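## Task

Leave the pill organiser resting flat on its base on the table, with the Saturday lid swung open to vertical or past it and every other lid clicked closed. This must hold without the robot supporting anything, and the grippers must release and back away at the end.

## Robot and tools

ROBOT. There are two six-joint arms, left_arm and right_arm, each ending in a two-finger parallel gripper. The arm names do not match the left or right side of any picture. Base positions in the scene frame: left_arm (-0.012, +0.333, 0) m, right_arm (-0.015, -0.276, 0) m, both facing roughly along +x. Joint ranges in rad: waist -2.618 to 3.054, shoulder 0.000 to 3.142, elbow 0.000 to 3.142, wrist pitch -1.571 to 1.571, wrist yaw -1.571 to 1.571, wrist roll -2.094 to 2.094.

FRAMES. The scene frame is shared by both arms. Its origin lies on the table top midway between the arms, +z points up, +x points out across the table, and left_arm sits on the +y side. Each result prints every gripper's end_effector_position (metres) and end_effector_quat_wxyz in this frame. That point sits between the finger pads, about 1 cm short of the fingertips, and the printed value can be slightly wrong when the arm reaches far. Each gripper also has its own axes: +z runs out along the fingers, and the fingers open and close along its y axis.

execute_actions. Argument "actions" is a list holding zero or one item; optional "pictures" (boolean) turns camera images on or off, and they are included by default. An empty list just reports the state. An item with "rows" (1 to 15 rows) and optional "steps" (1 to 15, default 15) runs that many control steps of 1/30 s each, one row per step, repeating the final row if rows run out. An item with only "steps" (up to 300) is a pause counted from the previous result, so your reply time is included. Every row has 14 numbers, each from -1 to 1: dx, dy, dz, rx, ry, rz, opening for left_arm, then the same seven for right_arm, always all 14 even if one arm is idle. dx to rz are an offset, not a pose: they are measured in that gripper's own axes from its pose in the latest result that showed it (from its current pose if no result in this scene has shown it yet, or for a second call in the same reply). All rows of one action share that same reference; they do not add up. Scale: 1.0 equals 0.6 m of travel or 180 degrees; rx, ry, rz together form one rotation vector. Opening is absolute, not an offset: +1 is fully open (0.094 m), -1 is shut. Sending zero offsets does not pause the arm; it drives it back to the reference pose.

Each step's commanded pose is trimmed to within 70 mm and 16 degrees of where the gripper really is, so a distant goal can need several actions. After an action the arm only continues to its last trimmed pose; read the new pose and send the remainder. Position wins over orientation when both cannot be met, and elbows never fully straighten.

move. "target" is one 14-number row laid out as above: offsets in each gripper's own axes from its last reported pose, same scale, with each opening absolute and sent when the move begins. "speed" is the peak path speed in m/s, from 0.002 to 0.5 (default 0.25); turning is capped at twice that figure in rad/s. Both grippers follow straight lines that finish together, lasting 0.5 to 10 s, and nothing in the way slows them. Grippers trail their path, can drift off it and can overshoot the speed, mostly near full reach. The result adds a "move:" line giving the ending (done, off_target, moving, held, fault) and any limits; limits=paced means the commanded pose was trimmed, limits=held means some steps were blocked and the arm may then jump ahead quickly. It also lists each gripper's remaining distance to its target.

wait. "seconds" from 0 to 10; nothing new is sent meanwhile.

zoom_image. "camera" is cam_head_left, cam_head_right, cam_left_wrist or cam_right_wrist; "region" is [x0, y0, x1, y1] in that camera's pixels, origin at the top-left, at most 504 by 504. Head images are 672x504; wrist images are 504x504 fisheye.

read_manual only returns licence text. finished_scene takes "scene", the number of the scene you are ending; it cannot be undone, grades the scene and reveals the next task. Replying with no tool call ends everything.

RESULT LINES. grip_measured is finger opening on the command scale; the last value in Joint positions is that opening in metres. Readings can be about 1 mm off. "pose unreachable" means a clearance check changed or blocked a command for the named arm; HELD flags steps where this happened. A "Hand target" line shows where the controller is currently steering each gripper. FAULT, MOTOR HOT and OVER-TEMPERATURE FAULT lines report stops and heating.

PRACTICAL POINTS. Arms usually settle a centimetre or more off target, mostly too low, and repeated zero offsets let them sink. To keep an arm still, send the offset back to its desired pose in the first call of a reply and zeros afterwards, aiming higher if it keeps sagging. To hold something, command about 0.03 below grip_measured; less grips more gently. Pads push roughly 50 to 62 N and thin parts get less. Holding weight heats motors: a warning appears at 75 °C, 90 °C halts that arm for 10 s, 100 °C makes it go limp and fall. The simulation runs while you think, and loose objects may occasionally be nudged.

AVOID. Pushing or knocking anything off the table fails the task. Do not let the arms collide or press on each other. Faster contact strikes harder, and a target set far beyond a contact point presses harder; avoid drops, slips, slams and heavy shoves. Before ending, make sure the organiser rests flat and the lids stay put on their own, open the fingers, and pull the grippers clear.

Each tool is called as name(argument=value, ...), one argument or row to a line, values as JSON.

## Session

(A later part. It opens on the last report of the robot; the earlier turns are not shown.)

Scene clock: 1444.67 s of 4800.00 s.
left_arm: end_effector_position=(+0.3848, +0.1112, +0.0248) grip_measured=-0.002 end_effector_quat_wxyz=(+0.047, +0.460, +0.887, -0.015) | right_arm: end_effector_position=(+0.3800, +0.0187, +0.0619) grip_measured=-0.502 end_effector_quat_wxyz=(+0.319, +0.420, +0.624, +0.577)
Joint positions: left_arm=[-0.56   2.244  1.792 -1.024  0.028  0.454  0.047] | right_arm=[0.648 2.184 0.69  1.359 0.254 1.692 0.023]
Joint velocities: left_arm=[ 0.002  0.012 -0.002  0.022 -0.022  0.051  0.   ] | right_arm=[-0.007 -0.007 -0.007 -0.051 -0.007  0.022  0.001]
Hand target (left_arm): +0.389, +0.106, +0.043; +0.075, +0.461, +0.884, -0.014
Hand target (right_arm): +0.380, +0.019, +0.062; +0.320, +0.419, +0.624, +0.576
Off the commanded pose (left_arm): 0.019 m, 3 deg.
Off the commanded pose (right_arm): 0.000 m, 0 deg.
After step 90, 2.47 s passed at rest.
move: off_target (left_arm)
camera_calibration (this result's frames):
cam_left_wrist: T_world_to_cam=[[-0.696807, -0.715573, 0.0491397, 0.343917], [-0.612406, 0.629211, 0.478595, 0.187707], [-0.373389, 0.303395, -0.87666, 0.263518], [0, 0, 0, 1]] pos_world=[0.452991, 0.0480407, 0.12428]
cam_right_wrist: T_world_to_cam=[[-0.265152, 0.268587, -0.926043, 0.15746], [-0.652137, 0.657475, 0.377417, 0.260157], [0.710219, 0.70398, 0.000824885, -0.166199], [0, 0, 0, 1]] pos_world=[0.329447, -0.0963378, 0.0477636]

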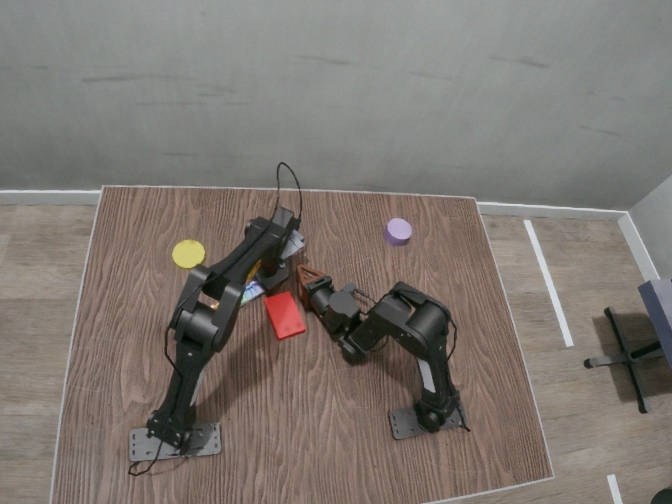

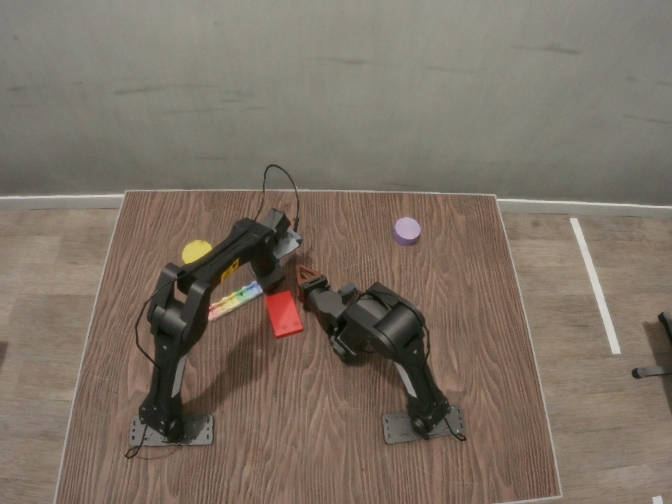

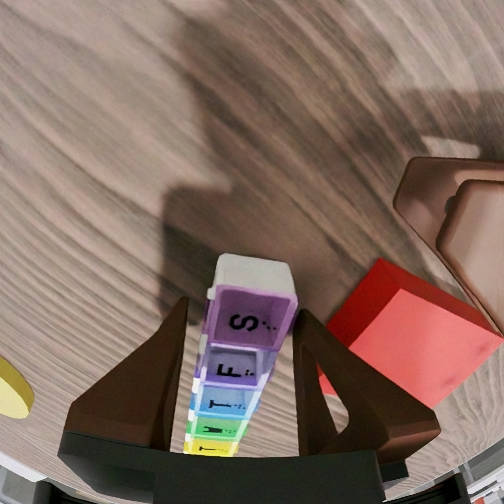

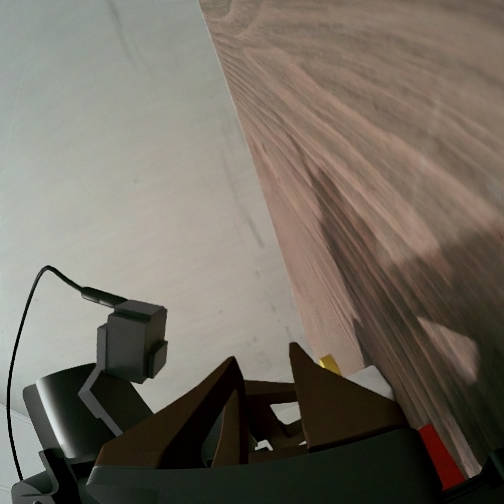

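move(
  target=[-0.022,0.0,-0.04,0,-0.015,0,0.0, 0,0.0,0,0,0,0,-0.5],
  speed=0.04,
)

Scene clock: 1458.70 s of 4800.00 s.
left_arm: end_effector_position=(+0.3821, +0.1106, +0.0300) grip_measured=-0.002 end_effector_quat_wxyz=(+0.040, +0.460, +0.887, -0.020) | right_arm: end_effector_position=(+0.3800, +0.0187, +0.0619) grip_measured=-0.502 end_effector_quat_wxyz=(+0.318, +0.421, +0.623, +0.577)
Joint positions: left_arm=[-0.56   2.244  1.814 -1.059  0.038  0.453  0.047] | right_arm=[0.648 2.184 0.69  1.359 0.254 1.696 0.023]
Joint velocities: left_arm=[ 0.012 -0.007  0.022 -0.037  0.051 -0.007 -0.   ] | right_arm=[-0.022  0.002 -0.007  0.007  0.051  0.022  0.   ]
Hand target (left_arm): +0.390, +0.102, +0.050; +0.068, +0.460, +0.885, -0.026
Hand target (right_arm): +0.380, +0.019, +0.062; +0.319, +0.420, +0.624, +0.577
Off the commanded pose (left_arm): 0.023 m, 3 deg.
Off the commanded pose (right_arm): 0.000 m, 0 deg.
After step 90, 10.03 s passed at rest.
move: off_target (left_arm)
camera_calibration (this result's frames):
cam_left_wrist: T_world_to_cam=[[-0.696001, -0.715312, 0.0625396, 0.340593], [-0.604414, 0.630656, 0.486782, 0.180442], [-0.387642, 0.301001, -0.871282, 0.27283], [0, 0, 0, 1]] pos_world=[0.451875, 0.047711, 0.128575]
cam_right_wrist: T_world_to_cam=[[-0.266466, 0.27151, -0.924812, 0.157828], [-0.651254, 0.656619, 0.380419, 0.259652], [0.710537, 0.703657, 0.00185532, -0.166378], [0, 0, 0, 1]] pos_world=[0.329373, -0.0962718, 0.0474938]

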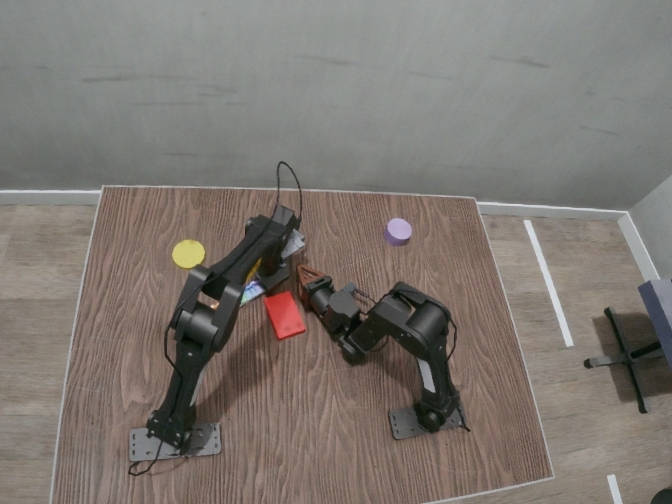

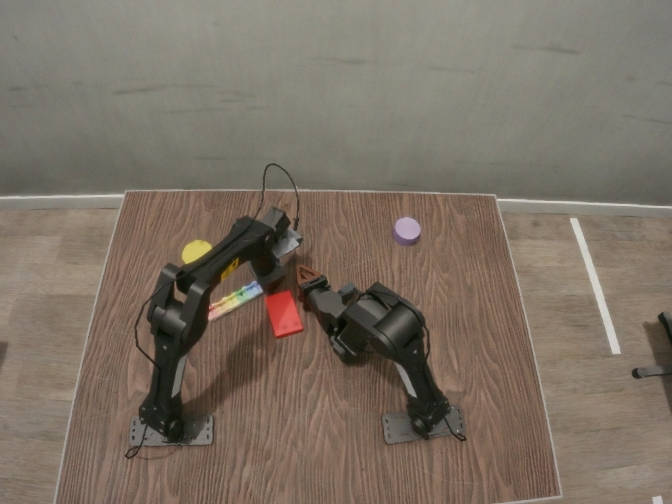

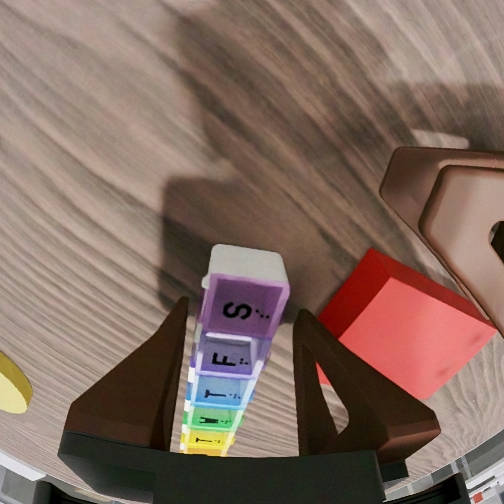

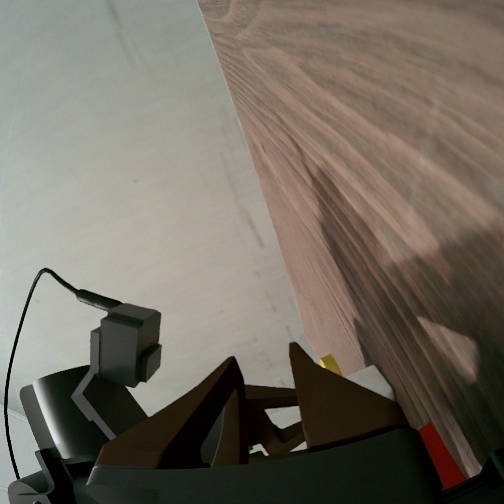

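execute_actions(
  actions=[
    {"rows": [[-0.045,0.0,-0.03,0,-0.015,0,0.0,0,0,0,0,0,0,-0.5]], "steps": 8},
  ],
)

Scene clock: 1461.97 s of 4800.00 s.
left_arm: end_effector_position=(+0.3947, +0.0970, +0.0432) grip_measured=-0.002 end_effector_quat_wxyz=(+0.057, +0.459, +0.886, -0.025) | right_arm: end_effector_position=(+0.3800, +0.0187, +0.0619) grip_measured=-0.502 end_effector_quat_wxyz=(+0.317, +0.422, +0.622, +0.578)
Joint positions: left_arm=[-0.57   2.277  1.919 -1.098  0.046  0.441  0.047] | right_arm=[0.648 2.184 0.69  1.359 0.254 1.699 0.023]
Joint velocities: left_arm=[-0.042 -0.002  0.051 -0.125  0.007  0.022 -0.   ] | right_arm=[ 0.007  0.002  0.002 -0.007  0.007  0.022 -0.   ]
Hand target (left_arm): +0.396, +0.090, +0.050; +0.062, +0.459, +0.886, -0.031
Hand target (right_arm): +0.380, +0.019, +0.062; +0.318, +0.421, +0.623, +0.577
Off the commanded pose (left_arm): 0.010 m, 1 deg.
Off the commanded pose (right_arm): 0.000 m, 0 deg.
Steps of this call (steps 1 to 90: nothing new was sent; steps 91 to 98: all 8 steps of this action). Readings (end_effector_position):
91: left_arm (+0.3816, +0.1103, +0.0311) | right_arm (+0.3800, +0.0187, +0.0619)
92: left_arm (+0.3838, +0.1084, +0.0327) | right_arm (+0.3800, +0.0187, +0.0619)
94: left_arm (+0.3911, +0.1026, +0.0370) | right_arm (+0.3800, +0.0187, +0.0619)
98: the state above
camera_calibration (this result's frames):
cam_left_wrist: T_world_to_cam=[[-0.696468, -0.714828, 0.0628729, 0.338902], [-0.616571, 0.640948, 0.457194, 0.195348], [-0.367113, 0.279655, -0.887142, 0.287974], [0, 0, 0, 1]] pos_world=[0.462199, 0.0365148, 0.144855]
cam_right_wrist: T_world_to_cam=[[-0.267486, 0.273782, -0.923848, 0.158114], [-0.650565, 0.655948, 0.382751, 0.259258], [0.710786, 0.703403, 0.00265575, -0.166517], [0, 0, 0, 1]] pos_world=[0.329315, -0.0962198, 0.0472841]

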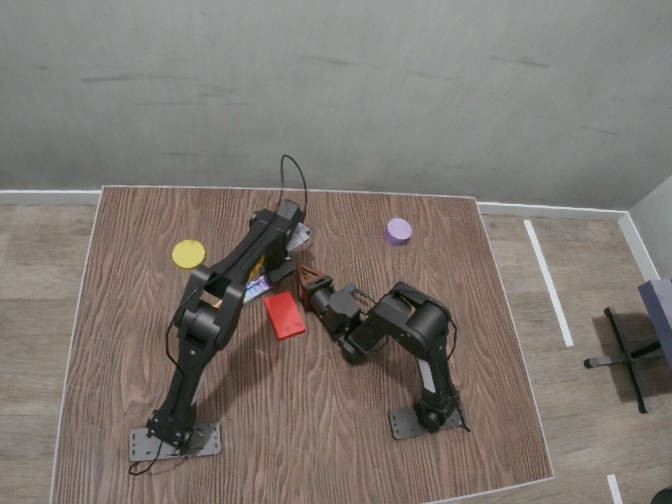

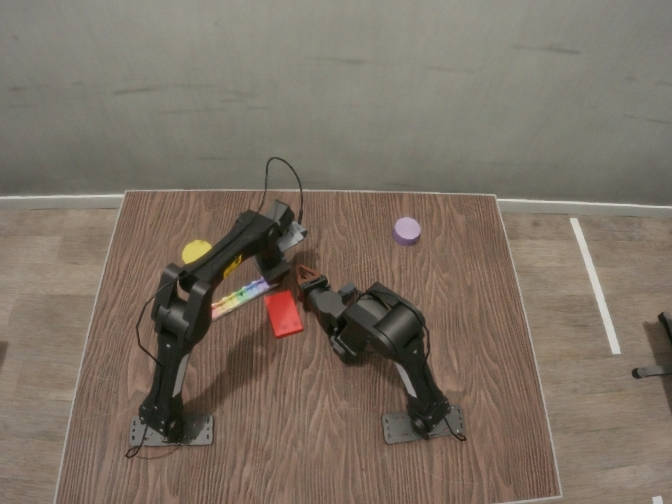

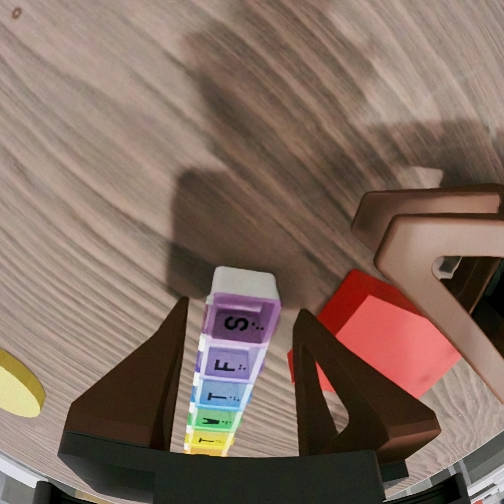

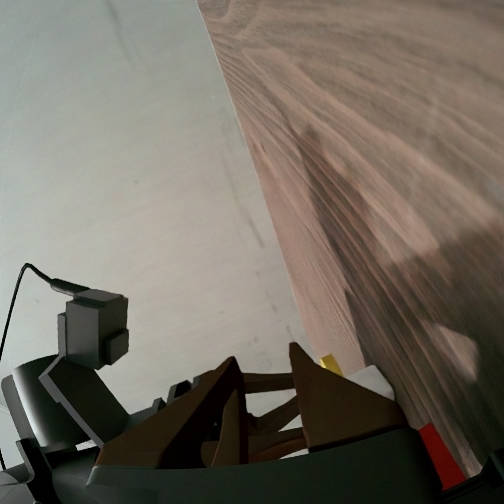

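move(
  target=[0.0,0.0,0.012,0,0,0,0.0, 0,0.03,-0.12,0,0,0,-0.5],
  speed=0.08,
)

Scene clock: 1550.23 s of 4800.00 s.
left_arm: end_effector_position=(+0.3958, +0.0959, +0.0439) grip_measured=-0.002 end_effector_quat_wxyz=(+0.059, +0.458, +0.887, -0.026) | right_arm: end_effector_position=(+0.3231, -0.0129, +0.0772) grip_measured=-0.502 end_effector_quat_wxyz=(+0.311, +0.424, +0.632, +0.569)
Joint positions: left_arm=[-0.57   2.277  1.921 -1.094  0.047  0.439  0.047] | right_arm=[0.7   1.976 0.422 1.387 0.297 1.71  0.023]
Joint velocities: left_arm=[-0.007  0.002  0.007  0.022  0.007 -0.007  0.001] | right_arm=[ 0.002 -0.012  0.017  0.037  0.051 -0.022 -0.   ]
Hand target (left_arm): +0.395, +0.097, +0.036; +0.056, +0.459, +0.886, -0.025
Hand target (right_arm): +0.319, -0.015, +0.087; +0.317, +0.422, +0.623, +0.578
Off the commanded pose (left_arm): 0.008 m, 0 deg.
Off the commanded pose (right_arm): 0.013 m, 2 deg.
After step 90, 84.00 s passed at rest.
move: off_target (right_arm)
camera_calibration (this result's frames):
cam_left_wrist: T_world_to_cam=[[-0.695204, -0.716061, 0.0628346, 0.338487], [-0.619835, 0.641449, 0.452048, 0.197864], [-0.363999, 0.275318, -0.889778, 0.288546], [0, 0, 0, 1]] pos_world=[0.462992, 0.0360157, 0.14603]
cam_right_wrist: T_world_to_cam=[[-0.291249, 0.256767, -0.921545, 0.172878], [-0.645897, 0.657818, 0.387417, 0.235262], [0.705685, 0.708058, -0.0257437, -0.100072], [0, 0, 0, 1]] pos_world=[0.272925, -0.128293, 0.0655942]

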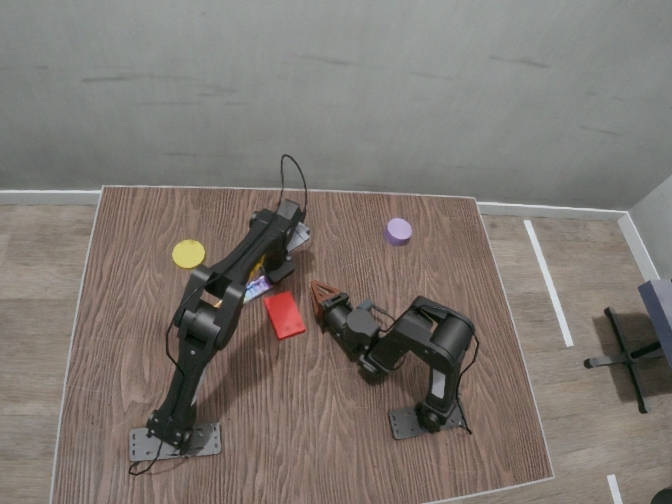

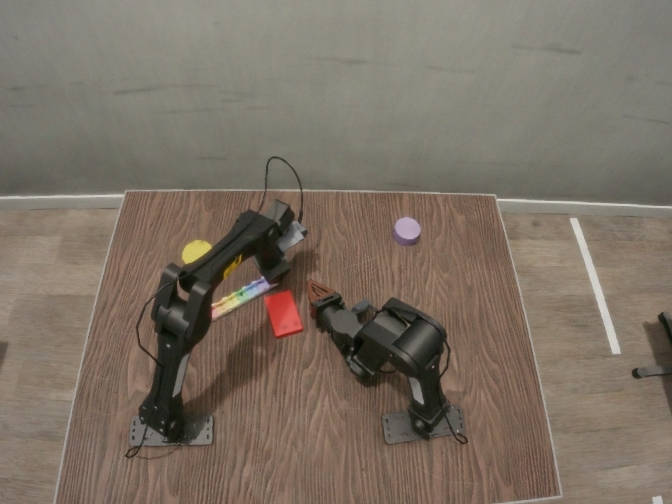

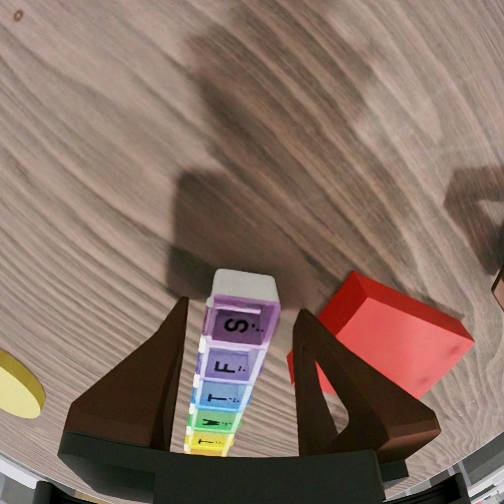

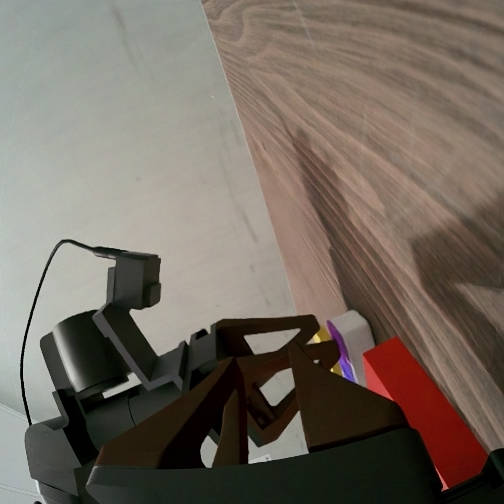

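execute_actions(
  actions=[
    {"rows": [[0.008,0.0,0.04,0,0,0,0.0,0,0,0,0,0,0,-0.5]], "steps": 12},
  ],
)

Scene clock: 1556.03 s of 4800.00 s.
left_arm: end_effector_position=(+0.3890, +0.0999, +0.0150) grip_measured=-0.002 end_effector_quat_wxyz=(+0.043, +0.458, +0.888, -0.025) | right_arm: end_effector_position=(+0.3233, -0.0131, +0.0772) grip_measured=-0.502 end_effector_quat_wxyz=(+0.311, +0.425, +0.631, +0.569)
Joint positions: left_arm=[-0.57   2.299  1.846 -1.031  0.046  0.439  0.047] | right_arm=[0.7   1.976 0.422 1.387 0.299 1.713 0.023]
Joint velocities: left_arm=[ 0.012 -0.012 -0.002  0.037 -0.066 -0.022 -0.   ] | right_arm=[ 0.007 -0.012 -0.017  0.037 -0.051  0.022  0.   ]
Hand target (left_arm): +0.395, +0.098, +0.020; +0.059, +0.458, +0.887, -0.026
Hand target (right_arm): +0.323, -0.013, +0.077; +0.311, +0.424, +0.632, +0.569
Off the commanded pose (left_arm): 0.008 m, 2 deg.
Off the commanded pose (right_arm): 0.000 m, 0 deg.
Steps of this call (steps 1 to 90: nothing new was sent; then 2.40 s passed at rest; steps 91 to 102: all 12 steps of this action). Readings (end_effector_position):
91: left_arm (+0.3959, +0.0959, +0.0413) | right_arm (+0.3233, -0.0131, +0.0772)
92: left_arm (+0.3958, +0.0959, +0.0383) | right_arm (+0.3233, -0.0131, +0.0772)
94: left_arm (+0.3918, +0.0981, +0.0280) | right_arm (+0.3233, -0.0131, +0.0772)
98: left_arm (+0.3866, +0.1012, +0.0148) | right_arm (+0.3233, -0.0131, +0.0772)
102: the state above
camera_calibration (this result's frames):
cam_left_wrist: T_world_to_cam=[[-0.693493, -0.716995, 0.0706075, 0.337725], [-0.606182, 0.633647, 0.480662, 0.199179], [-0.389372, 0.290535, -0.874059, 0.267362], [0, 0, 0, 1]] pos_world=[0.459052, 0.0382606, 0.114107]
cam_right_wrist: T_world_to_cam=[[-0.291849, 0.259644, -0.920548, 0.173144], [-0.644118, 0.658132, 0.389838, 0.234739], [0.707062, 0.706716, -0.0248337, -0.100524], [0, 0, 0, 1]] pos_world=[0.272808, -0.128403, 0.0653806]

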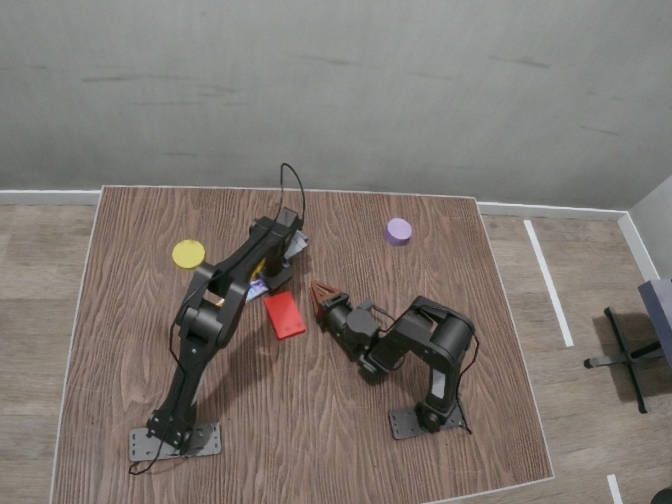

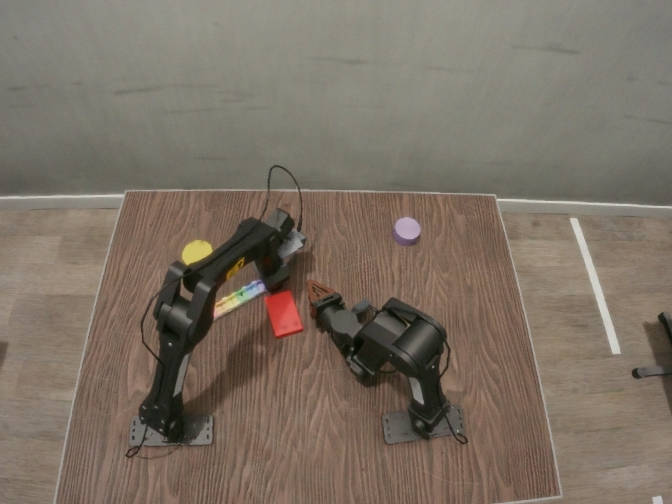

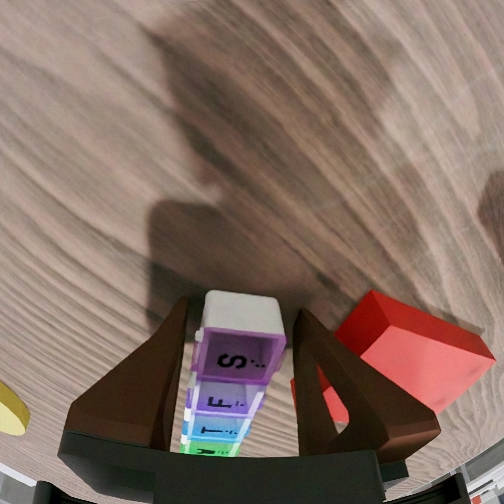

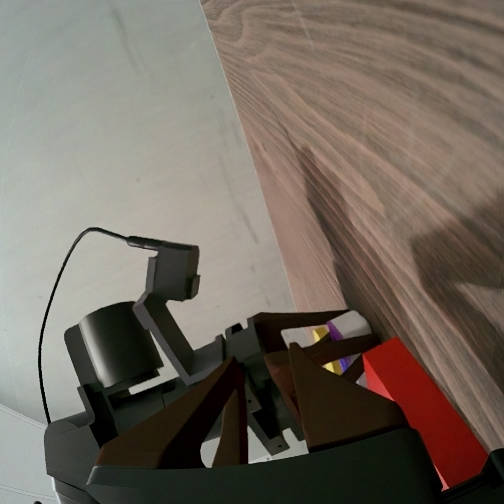

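execute_actions(
  actions=[
    {"rows": [[0,0,-0.015,0,0,0,-0.37,0,0,0,0,0,0,-0.5]], "steps": 12},
  ],
)

Scene clock: 1559.73 s of 4800.00 s.
left_arm: end_effector_position=(+0.3861, +0.1016, +0.0147) grip_measured=-0.336 end_effector_quat_wxyz=(+0.036, +0.458, +0.888, -0.024) | right_arm: end_effector_position=(+0.3233, -0.0131, +0.0772) grip_measured=-0.502 end_effector_quat_wxyz=(+0.310, +0.426, +0.631, +0.570)
Joint positions: left_arm=[-0.57   2.299  1.846 -1.044  0.046  0.439  0.031] | right_arm=[0.7   1.976 0.422 1.387 0.299 1.716 0.023]
Joint velocities: left_arm=[ 0.007 -0.022 -0.017 -0.022 -0.022  0.022  0.001] | right_arm=[-0.007 -0.002  0.002 -0.051 -0.066  0.037  0.   ]
Hand target (left_arm): +0.388, +0.101, +0.024; +0.043, +0.458, +0.888, -0.025
Hand target (right_arm): +0.323, -0.013, +0.077; +0.311, +0.425, +0.631, +0.569
Off the commanded pose (left_arm): 0.010 m, 1 deg.
Off the commanded pose (right_arm): 0.000 m, 0 deg.
Steps of this call (steps 1 to 90: nothing new was sent; then 0.30 s passed at rest; steps 91 to 102: all 12 steps of this action). Readings (end_effector_position):
91: left_arm (+0.3903, +0.0992, +0.0151) | right_arm (+0.3233, -0.0131, +0.0772)
92: left_arm (+0.3892, +0.0999, +0.0150) | right_arm (+0.3233, -0.0131, +0.0772)
94: left_arm (+0.3874, +0.1009, +0.0148) | right_arm (+0.3233, -0.0131, +0.0772)
98: left_arm (+0.3863, +0.1015, +0.0147) | right_arm (+0.3233, -0.0131, +0.0772)
102: the state above
camera_calibration (this result's frames):
cam_left_wrist: T_world_to_cam=[[-0.692645, -0.717511, 0.0736204, 0.336652], [-0.60063, 0.630288, 0.491915, 0.194548], [-0.399357, 0.296504, -0.867525, 0.268685], [0, 0, 0, 1]] pos_world=[0.457333, 0.039264, 0.112605]
cam_right_wrist: T_world_to_cam=[[-0.29314, 0.262572, -0.919307, 0.173504], [-0.643149, 0.657306, 0.392821, 0.234185], [0.70741, 0.706403, -0.0238098, -0.100719], [0, 0, 0, 1]] pos_world=[0.272727, -0.12834, 0.0651124]

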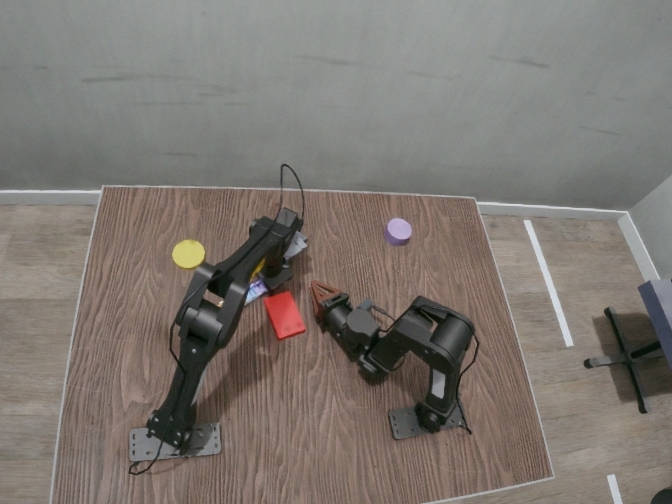

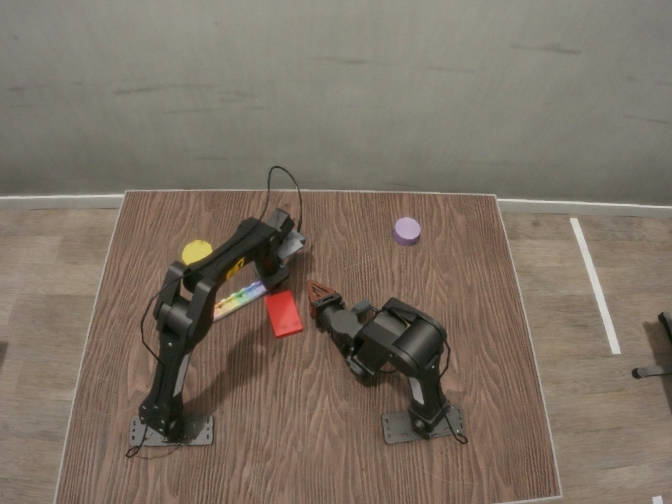

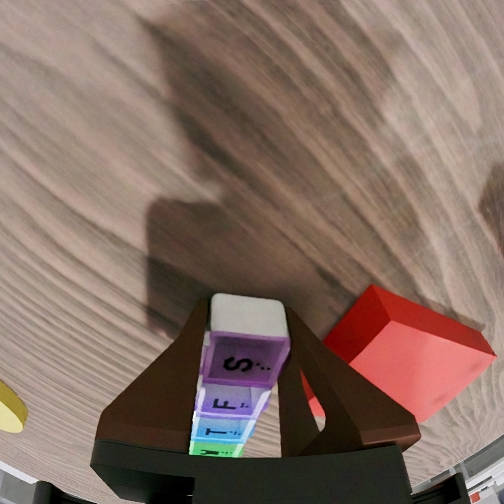

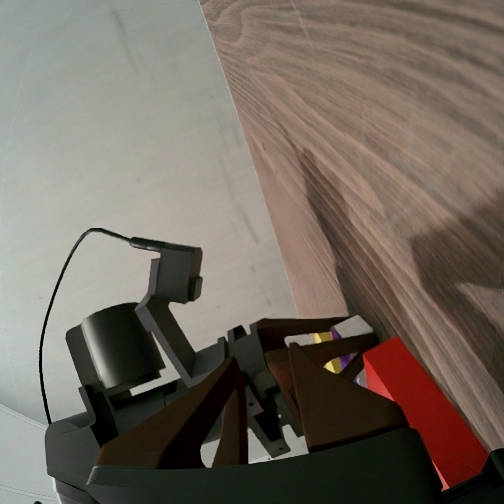

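move(
  target=[0.029,-0.1,-0.03,0,0,0,-0.39, 0,0,0,0,0,0,-0.5],
  speed=0.05,
)

Scene clock: 1564.70 s of 4800.00 s.
left_arm: end_effector_position=(+0.3253, +0.0868, +0.0172) grip_measured=-0.336 end_effector_quat_wxyz=(+0.013, +0.458, +0.889, -0.021) | right_arm: end_effector_position=(+0.3233, -0.0131, +0.0772) grip_measured=-0.502 end_effector_quat_wxyz=(+0.309, +0.427, +0.630, +0.570)
Joint positions: left_arm=[-0.676  2.165  1.636 -1.009  0.038  0.332  0.031] | right_arm=[0.7   1.976 0.422 1.387 0.299 1.72  0.023]
Joint velocities: left_arm=[-0.002 -0.002  0.007  0.007 -0.007 -0.051 -0.001] | right_arm=[-0.012 -0.002 -0.017 -0.022 -0.037  0.051 -0.   ]
Hand target (left_arm): +0.326, +0.082, +0.032; +0.035, +0.458, +0.888, -0.025
Hand target (right_arm): +0.323, -0.013, +0.077; +0.310, +0.426, +0.631, +0.570
Off the commanded pose (left_arm): 0.015 m, 3 deg.
Off the commanded pose (right_arm): 0.000 m, 0 deg.
After step 90, 0.33 s passed at rest.
move: off_target (left_arm)
camera_calibration (this result's frames):
cam_left_wrist: T_world_to_cam=[[-0.689083, -0.720249, 0.0800376, 0.282701], [-0.582291, 0.616046, 0.530495, 0.160707], [-0.431395, 0.31895, -0.843901, 0.258972], [0, 0, 0, 1]] pos_world=[0.400102, 0.0220132, 0.110666]
cam_right_wrist: T_world_to_cam=[[-0.294428, 0.265498, -0.918054, 0.173862], [-0.642175, 0.65647, 0.3958, 0.233629], [0.707759, 0.706086, -0.0227874, -0.100915], [0, 0, 0, 1]] pos_world=[0.272645, -0.128276, 0.0648445]

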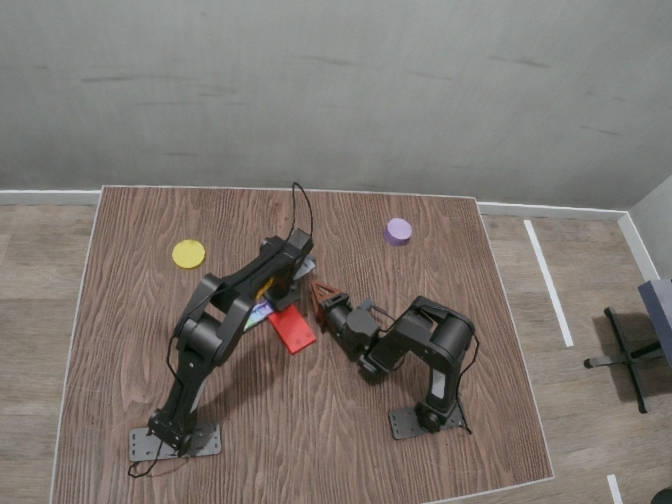

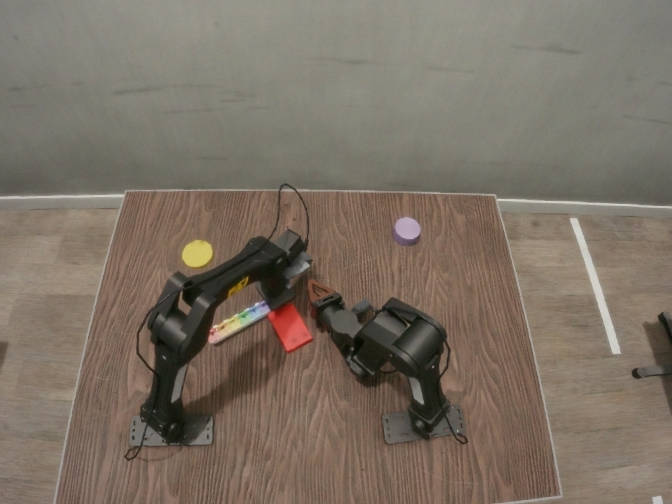

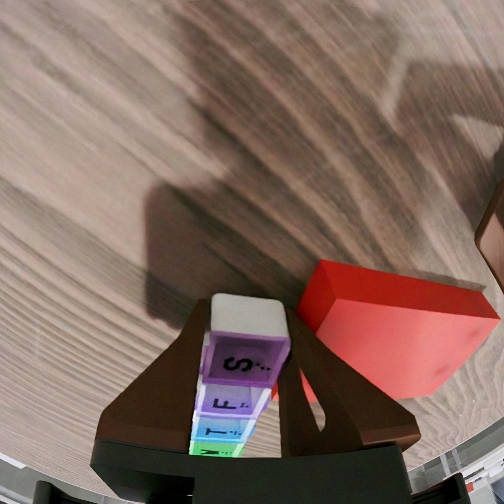

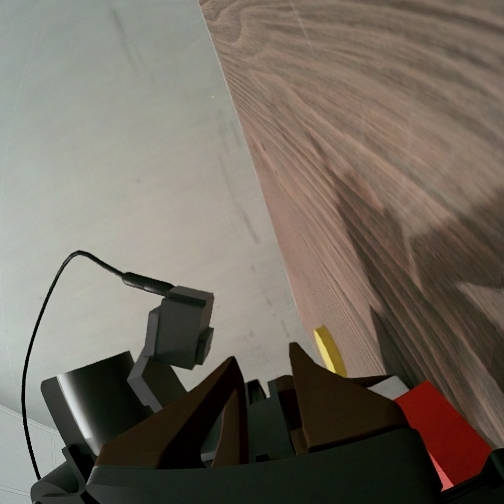

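move(
  target=[0,0,-0.025,0,0,0,-0.39, 0,0.06,-0.14,0,0,0,-0.5],
  speed=0.15,
)

move(
  target=[-0.053,0.054,-0.03,0,0,0.222,-0.39, 0,0,0,0,0,0,-0.5],
  speed=0.06,
)

Scene clock: 1570.10 s of 4800.00 s.
left_arm: end_effector_position=(+0.3168, +0.0929, +0.0171) grip_measured=-0.336 end_effector_quat_wxyz=(-0.007, +0.456, +0.890, -0.018) | right_arm: end_effector_position=(+0.2596, -0.0507, +0.1219) grip_measured=-0.502 end_effector_quat_wxyz=(+0.306, +0.427, +0.630, +0.572)
Joint positions: left_arm=[-0.676  2.165  1.636 -1.051  0.038  0.33   0.031] | right_arm=[0.792 1.464 0.173 1.118 0.384 1.739 0.023]
Joint velocities: left_arm=[ 0.007  0.007  0.002 -0.007 -0.037  0.007 -0.   ] | right_arm=[-0.012 -0.017 -0.002 -0.051 -0.022  0.051 -0.   ]
Hand target (left_arm): +0.325, +0.088, +0.032; +0.013, +0.458, +0.889, -0.021
Hand target (right_arm): +0.256, -0.053, +0.123; +0.310, +0.427, +0.630, +0.570
Off the commanded pose (left_arm): 0.018 m, 2 deg.
Off the commanded pose (right_arm): 0.005 m, 0 deg.
After step 90, 1.00 s passed at rest.
move: off_target (left_arm)
camera_calibration (this result's frames):
cam_left_wrist: T_world_to_cam=[[-0.68486, -0.723579, 0.0860254, 0.280072], [-0.564673, 0.601626, 0.564969, 0.147267], [-0.460555, 0.338349, -0.820615, 0.260324], [0, 0, 0, 1]] pos_world=[0.394861, 0.0259739, 0.106331]
cam_right_wrist: T_world_to_cam=[[-0.297294, 0.267377, -0.916584, 0.206819], [-0.644777, 0.651802, 0.399271, 0.199788], [0.704187, 0.709693, -0.0213778, -0.027363], [0, 0, 0, 1]] pos_world=[0.209573, -0.166101, 0.109212]

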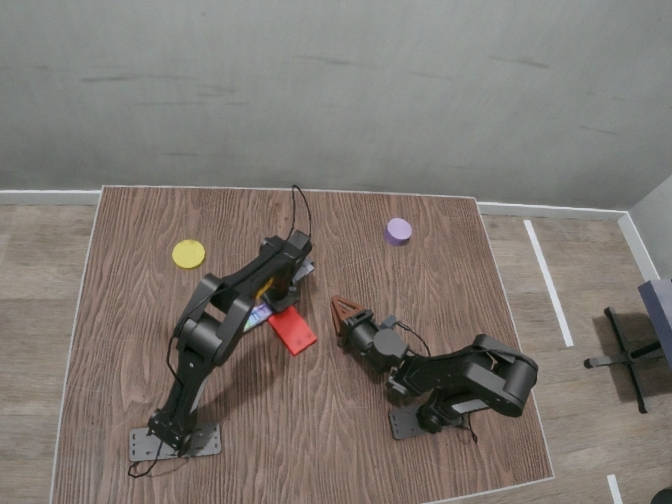

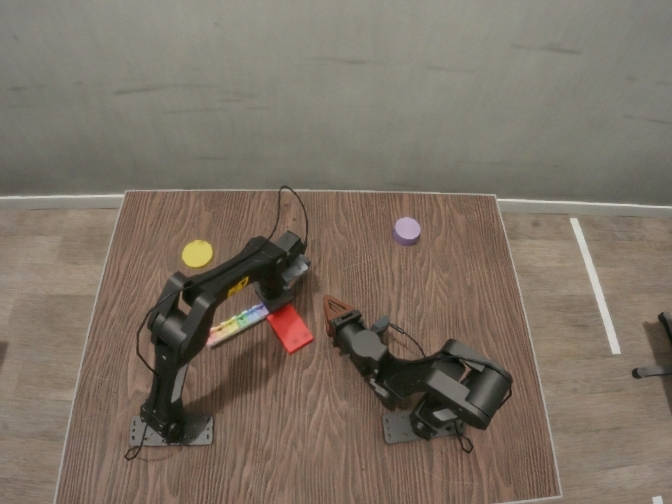

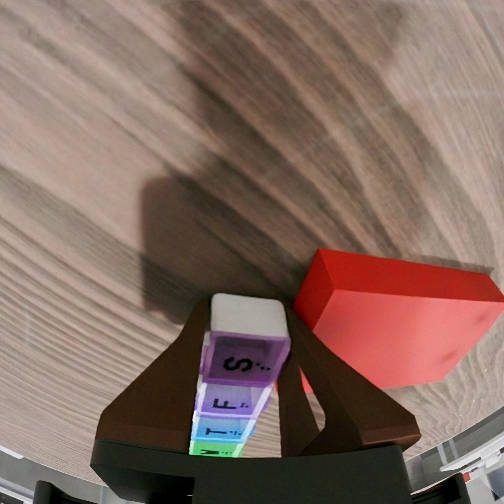

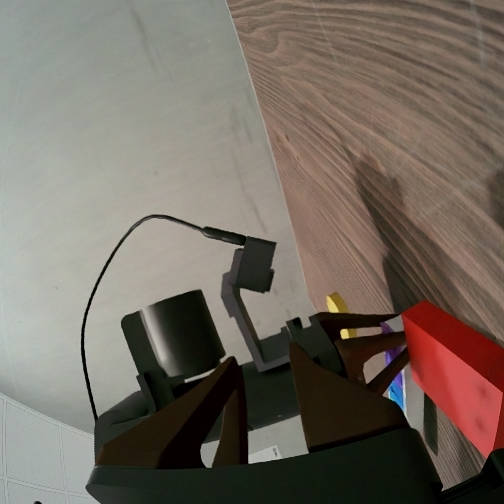

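Scene clock: 1576.23 s of 4800.00 s.
left_arm: end_effector_position=(+0.3531, +0.0874, +0.0249) grip_measured=-0.337 end_effector_quat_wxyz=(-0.013, +0.733, +0.680, -0.021) | right_arm: end_effector_position=(+0.2596, -0.0507, +0.1219) grip_measured=-0.502 end_effector_quat_wxyz=(+0.305, +0.428, +0.629, +0.572)
Joint positions: left_arm=[-0.64   2.32   1.924 -1.211  0.034  1.065  0.031] | right_arm=[0.792 1.464 0.173 1.118 0.384 1.743 0.023]
Joint velocities: left_arm=[-0.007  0.012 -0.017 -0.037 -0.022  0.022  0.   ] | right_arm=[-0.012 -0.012 -0.017  0.022  0.037 -0.037 -0.001]
Hand target (left_arm): +0.362, +0.086, +0.033; -0.001, +0.733, +0.680, -0.019
Hand target (right_arm): +0.260, -0.051, +0.122; +0.306, +0.427, +0.630, +0.572
Off the commanded pose (left_arm): 0.013 m, 1 deg.
Off the commanded pose (right_arm): 0.000 m, 0 deg.
move: off_target (left_arm)
camera_calibration (this result's frames):
cam_left_wrist: T_world_to_cam=[[-0.988868, -0.113489, 0.0962338, 0.354096], [-0.0408464, 0.828939, 0.557845, -0.0379791], [-0.143081, 0.547704, -0.824347, 0.155063], [0, 0, 0, 1]] pos_world=[0.37079, -0.0132605, 0.114936]
cam_right_wrist: T_world_to_cam=[[-0.298591, 0.270288, -0.915308, 0.207148], [-0.643791, 0.65095, 0.402241, 0.199126], [0.704541, 0.709372, -0.0203587, -0.0275954], [0, 0, 0, 1]] pos_world=[0.20949, -0.166036, 0.108945]

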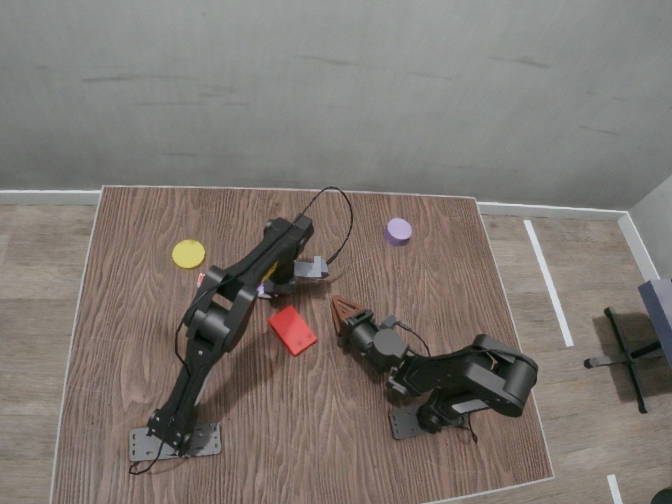

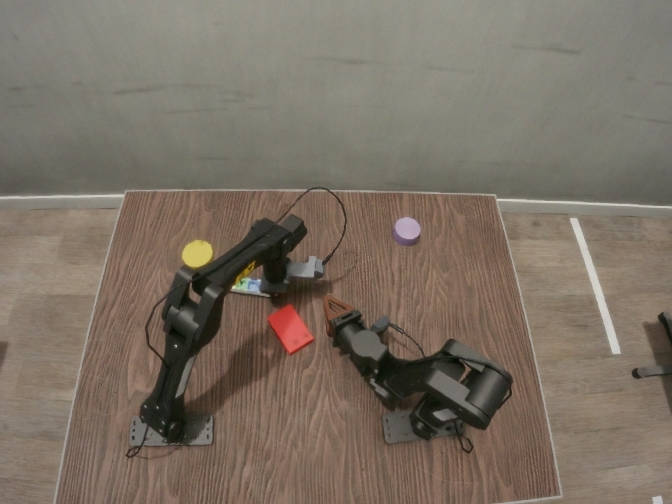

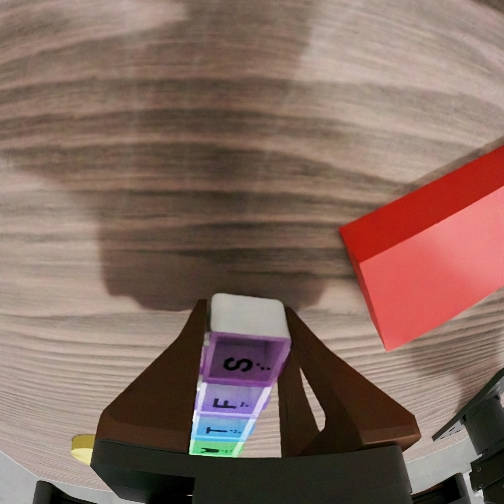

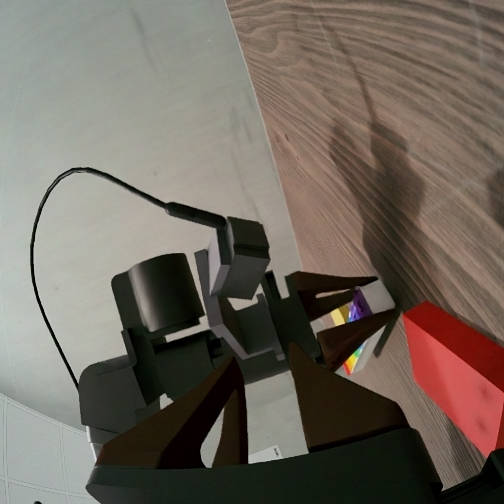

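move(
  target=[0,0,0.008,0,0,0,-0.39, 0,0,0,0,0,0,-0.5],
  speed=0.01,
)

Scene clock: 1581.43 s of 4800.00 s.
left_arm: end_effector_position=(+0.3544, +0.0868, +0.0248) grip_measured=-0.337 end_effector_quat_wxyz=(-0.011, +0.734, +0.679, -0.019) | right_arm: end_effector_position=(+0.2596, -0.0507, +0.1219) grip_measured=-0.502 end_effector_quat_wxyz=(+0.304, +0.429, +0.629, +0.573)
Joint positions: left_arm=[-0.64   2.32   1.925 -1.205  0.033  1.068  0.031] | right_arm=[0.792 1.464 0.173 1.118 0.384 1.746 0.023]
Joint velocities: left_arm=[-0.007  0.007  0.007  0.037  0.007 -0.022 -0.001] | right_arm=[ 0.002 -0.012 -0.017  0.022 -0.022  0.037 -0.001]
Hand target (left_arm): +0.353, +0.087, +0.020; -0.013, +0.733, +0.680, -0.021
Hand target (right_arm): +0.260, -0.051, +0.122; +0.305, +0.428, +0.630, +0.572
Off the commanded pose (left_arm): 0.005 m, 0 deg.
Off the commanded pose (right_arm): 0.000 m, 0 deg.
After step 90, 1.50 s passed at rest.
move: done
camera_calibration (this result's frames):
cam_left_wrist: T_world_to_cam=[[-0.989671, -0.110634, 0.0911627, 0.355514], [-0.0415603, 0.830043, 0.556149, -0.0372089], [-0.137198, 0.546616, -0.826068, 0.1535], [0, 0, 0, 1]] pos_world=[0.371355, -0.0136888, 0.115086]
cam_right_wrist: T_world_to_cam=[[-0.299741, 0.272873, -0.914164, 0.207438], [-0.64291, 0.650186, 0.404878, 0.198538], [0.704856, 0.709083, -0.0194541, -0.0278023], [0, 0, 0, 1]] pos_world=[0.209416, -0.165976, 0.108708]

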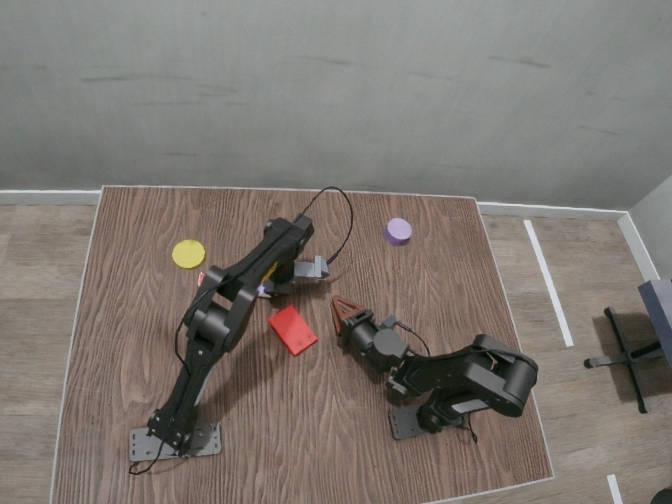

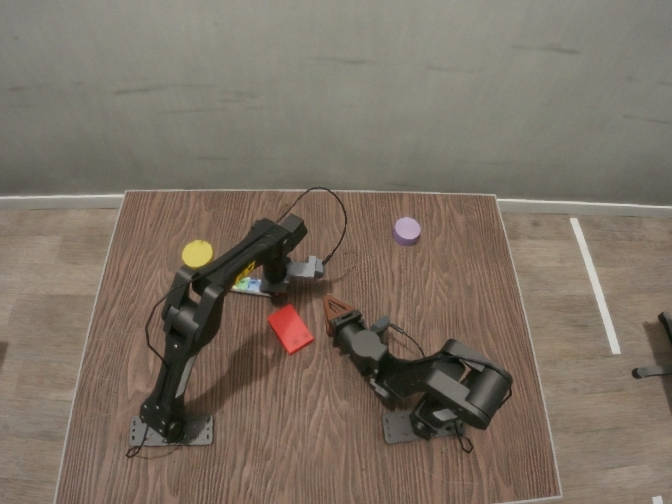

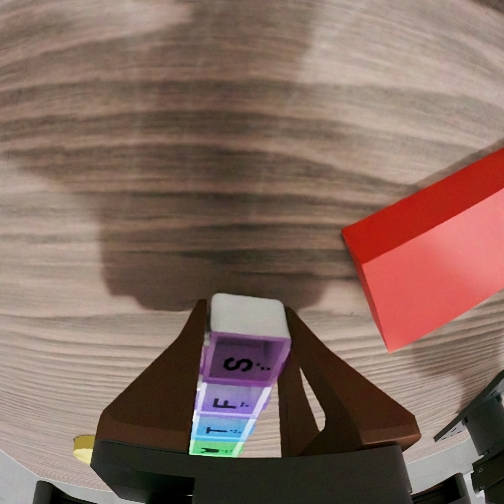

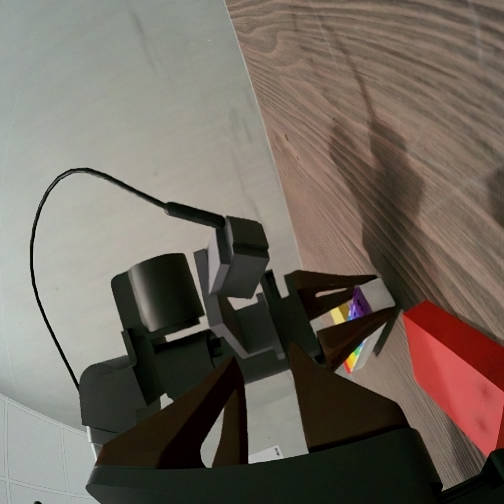

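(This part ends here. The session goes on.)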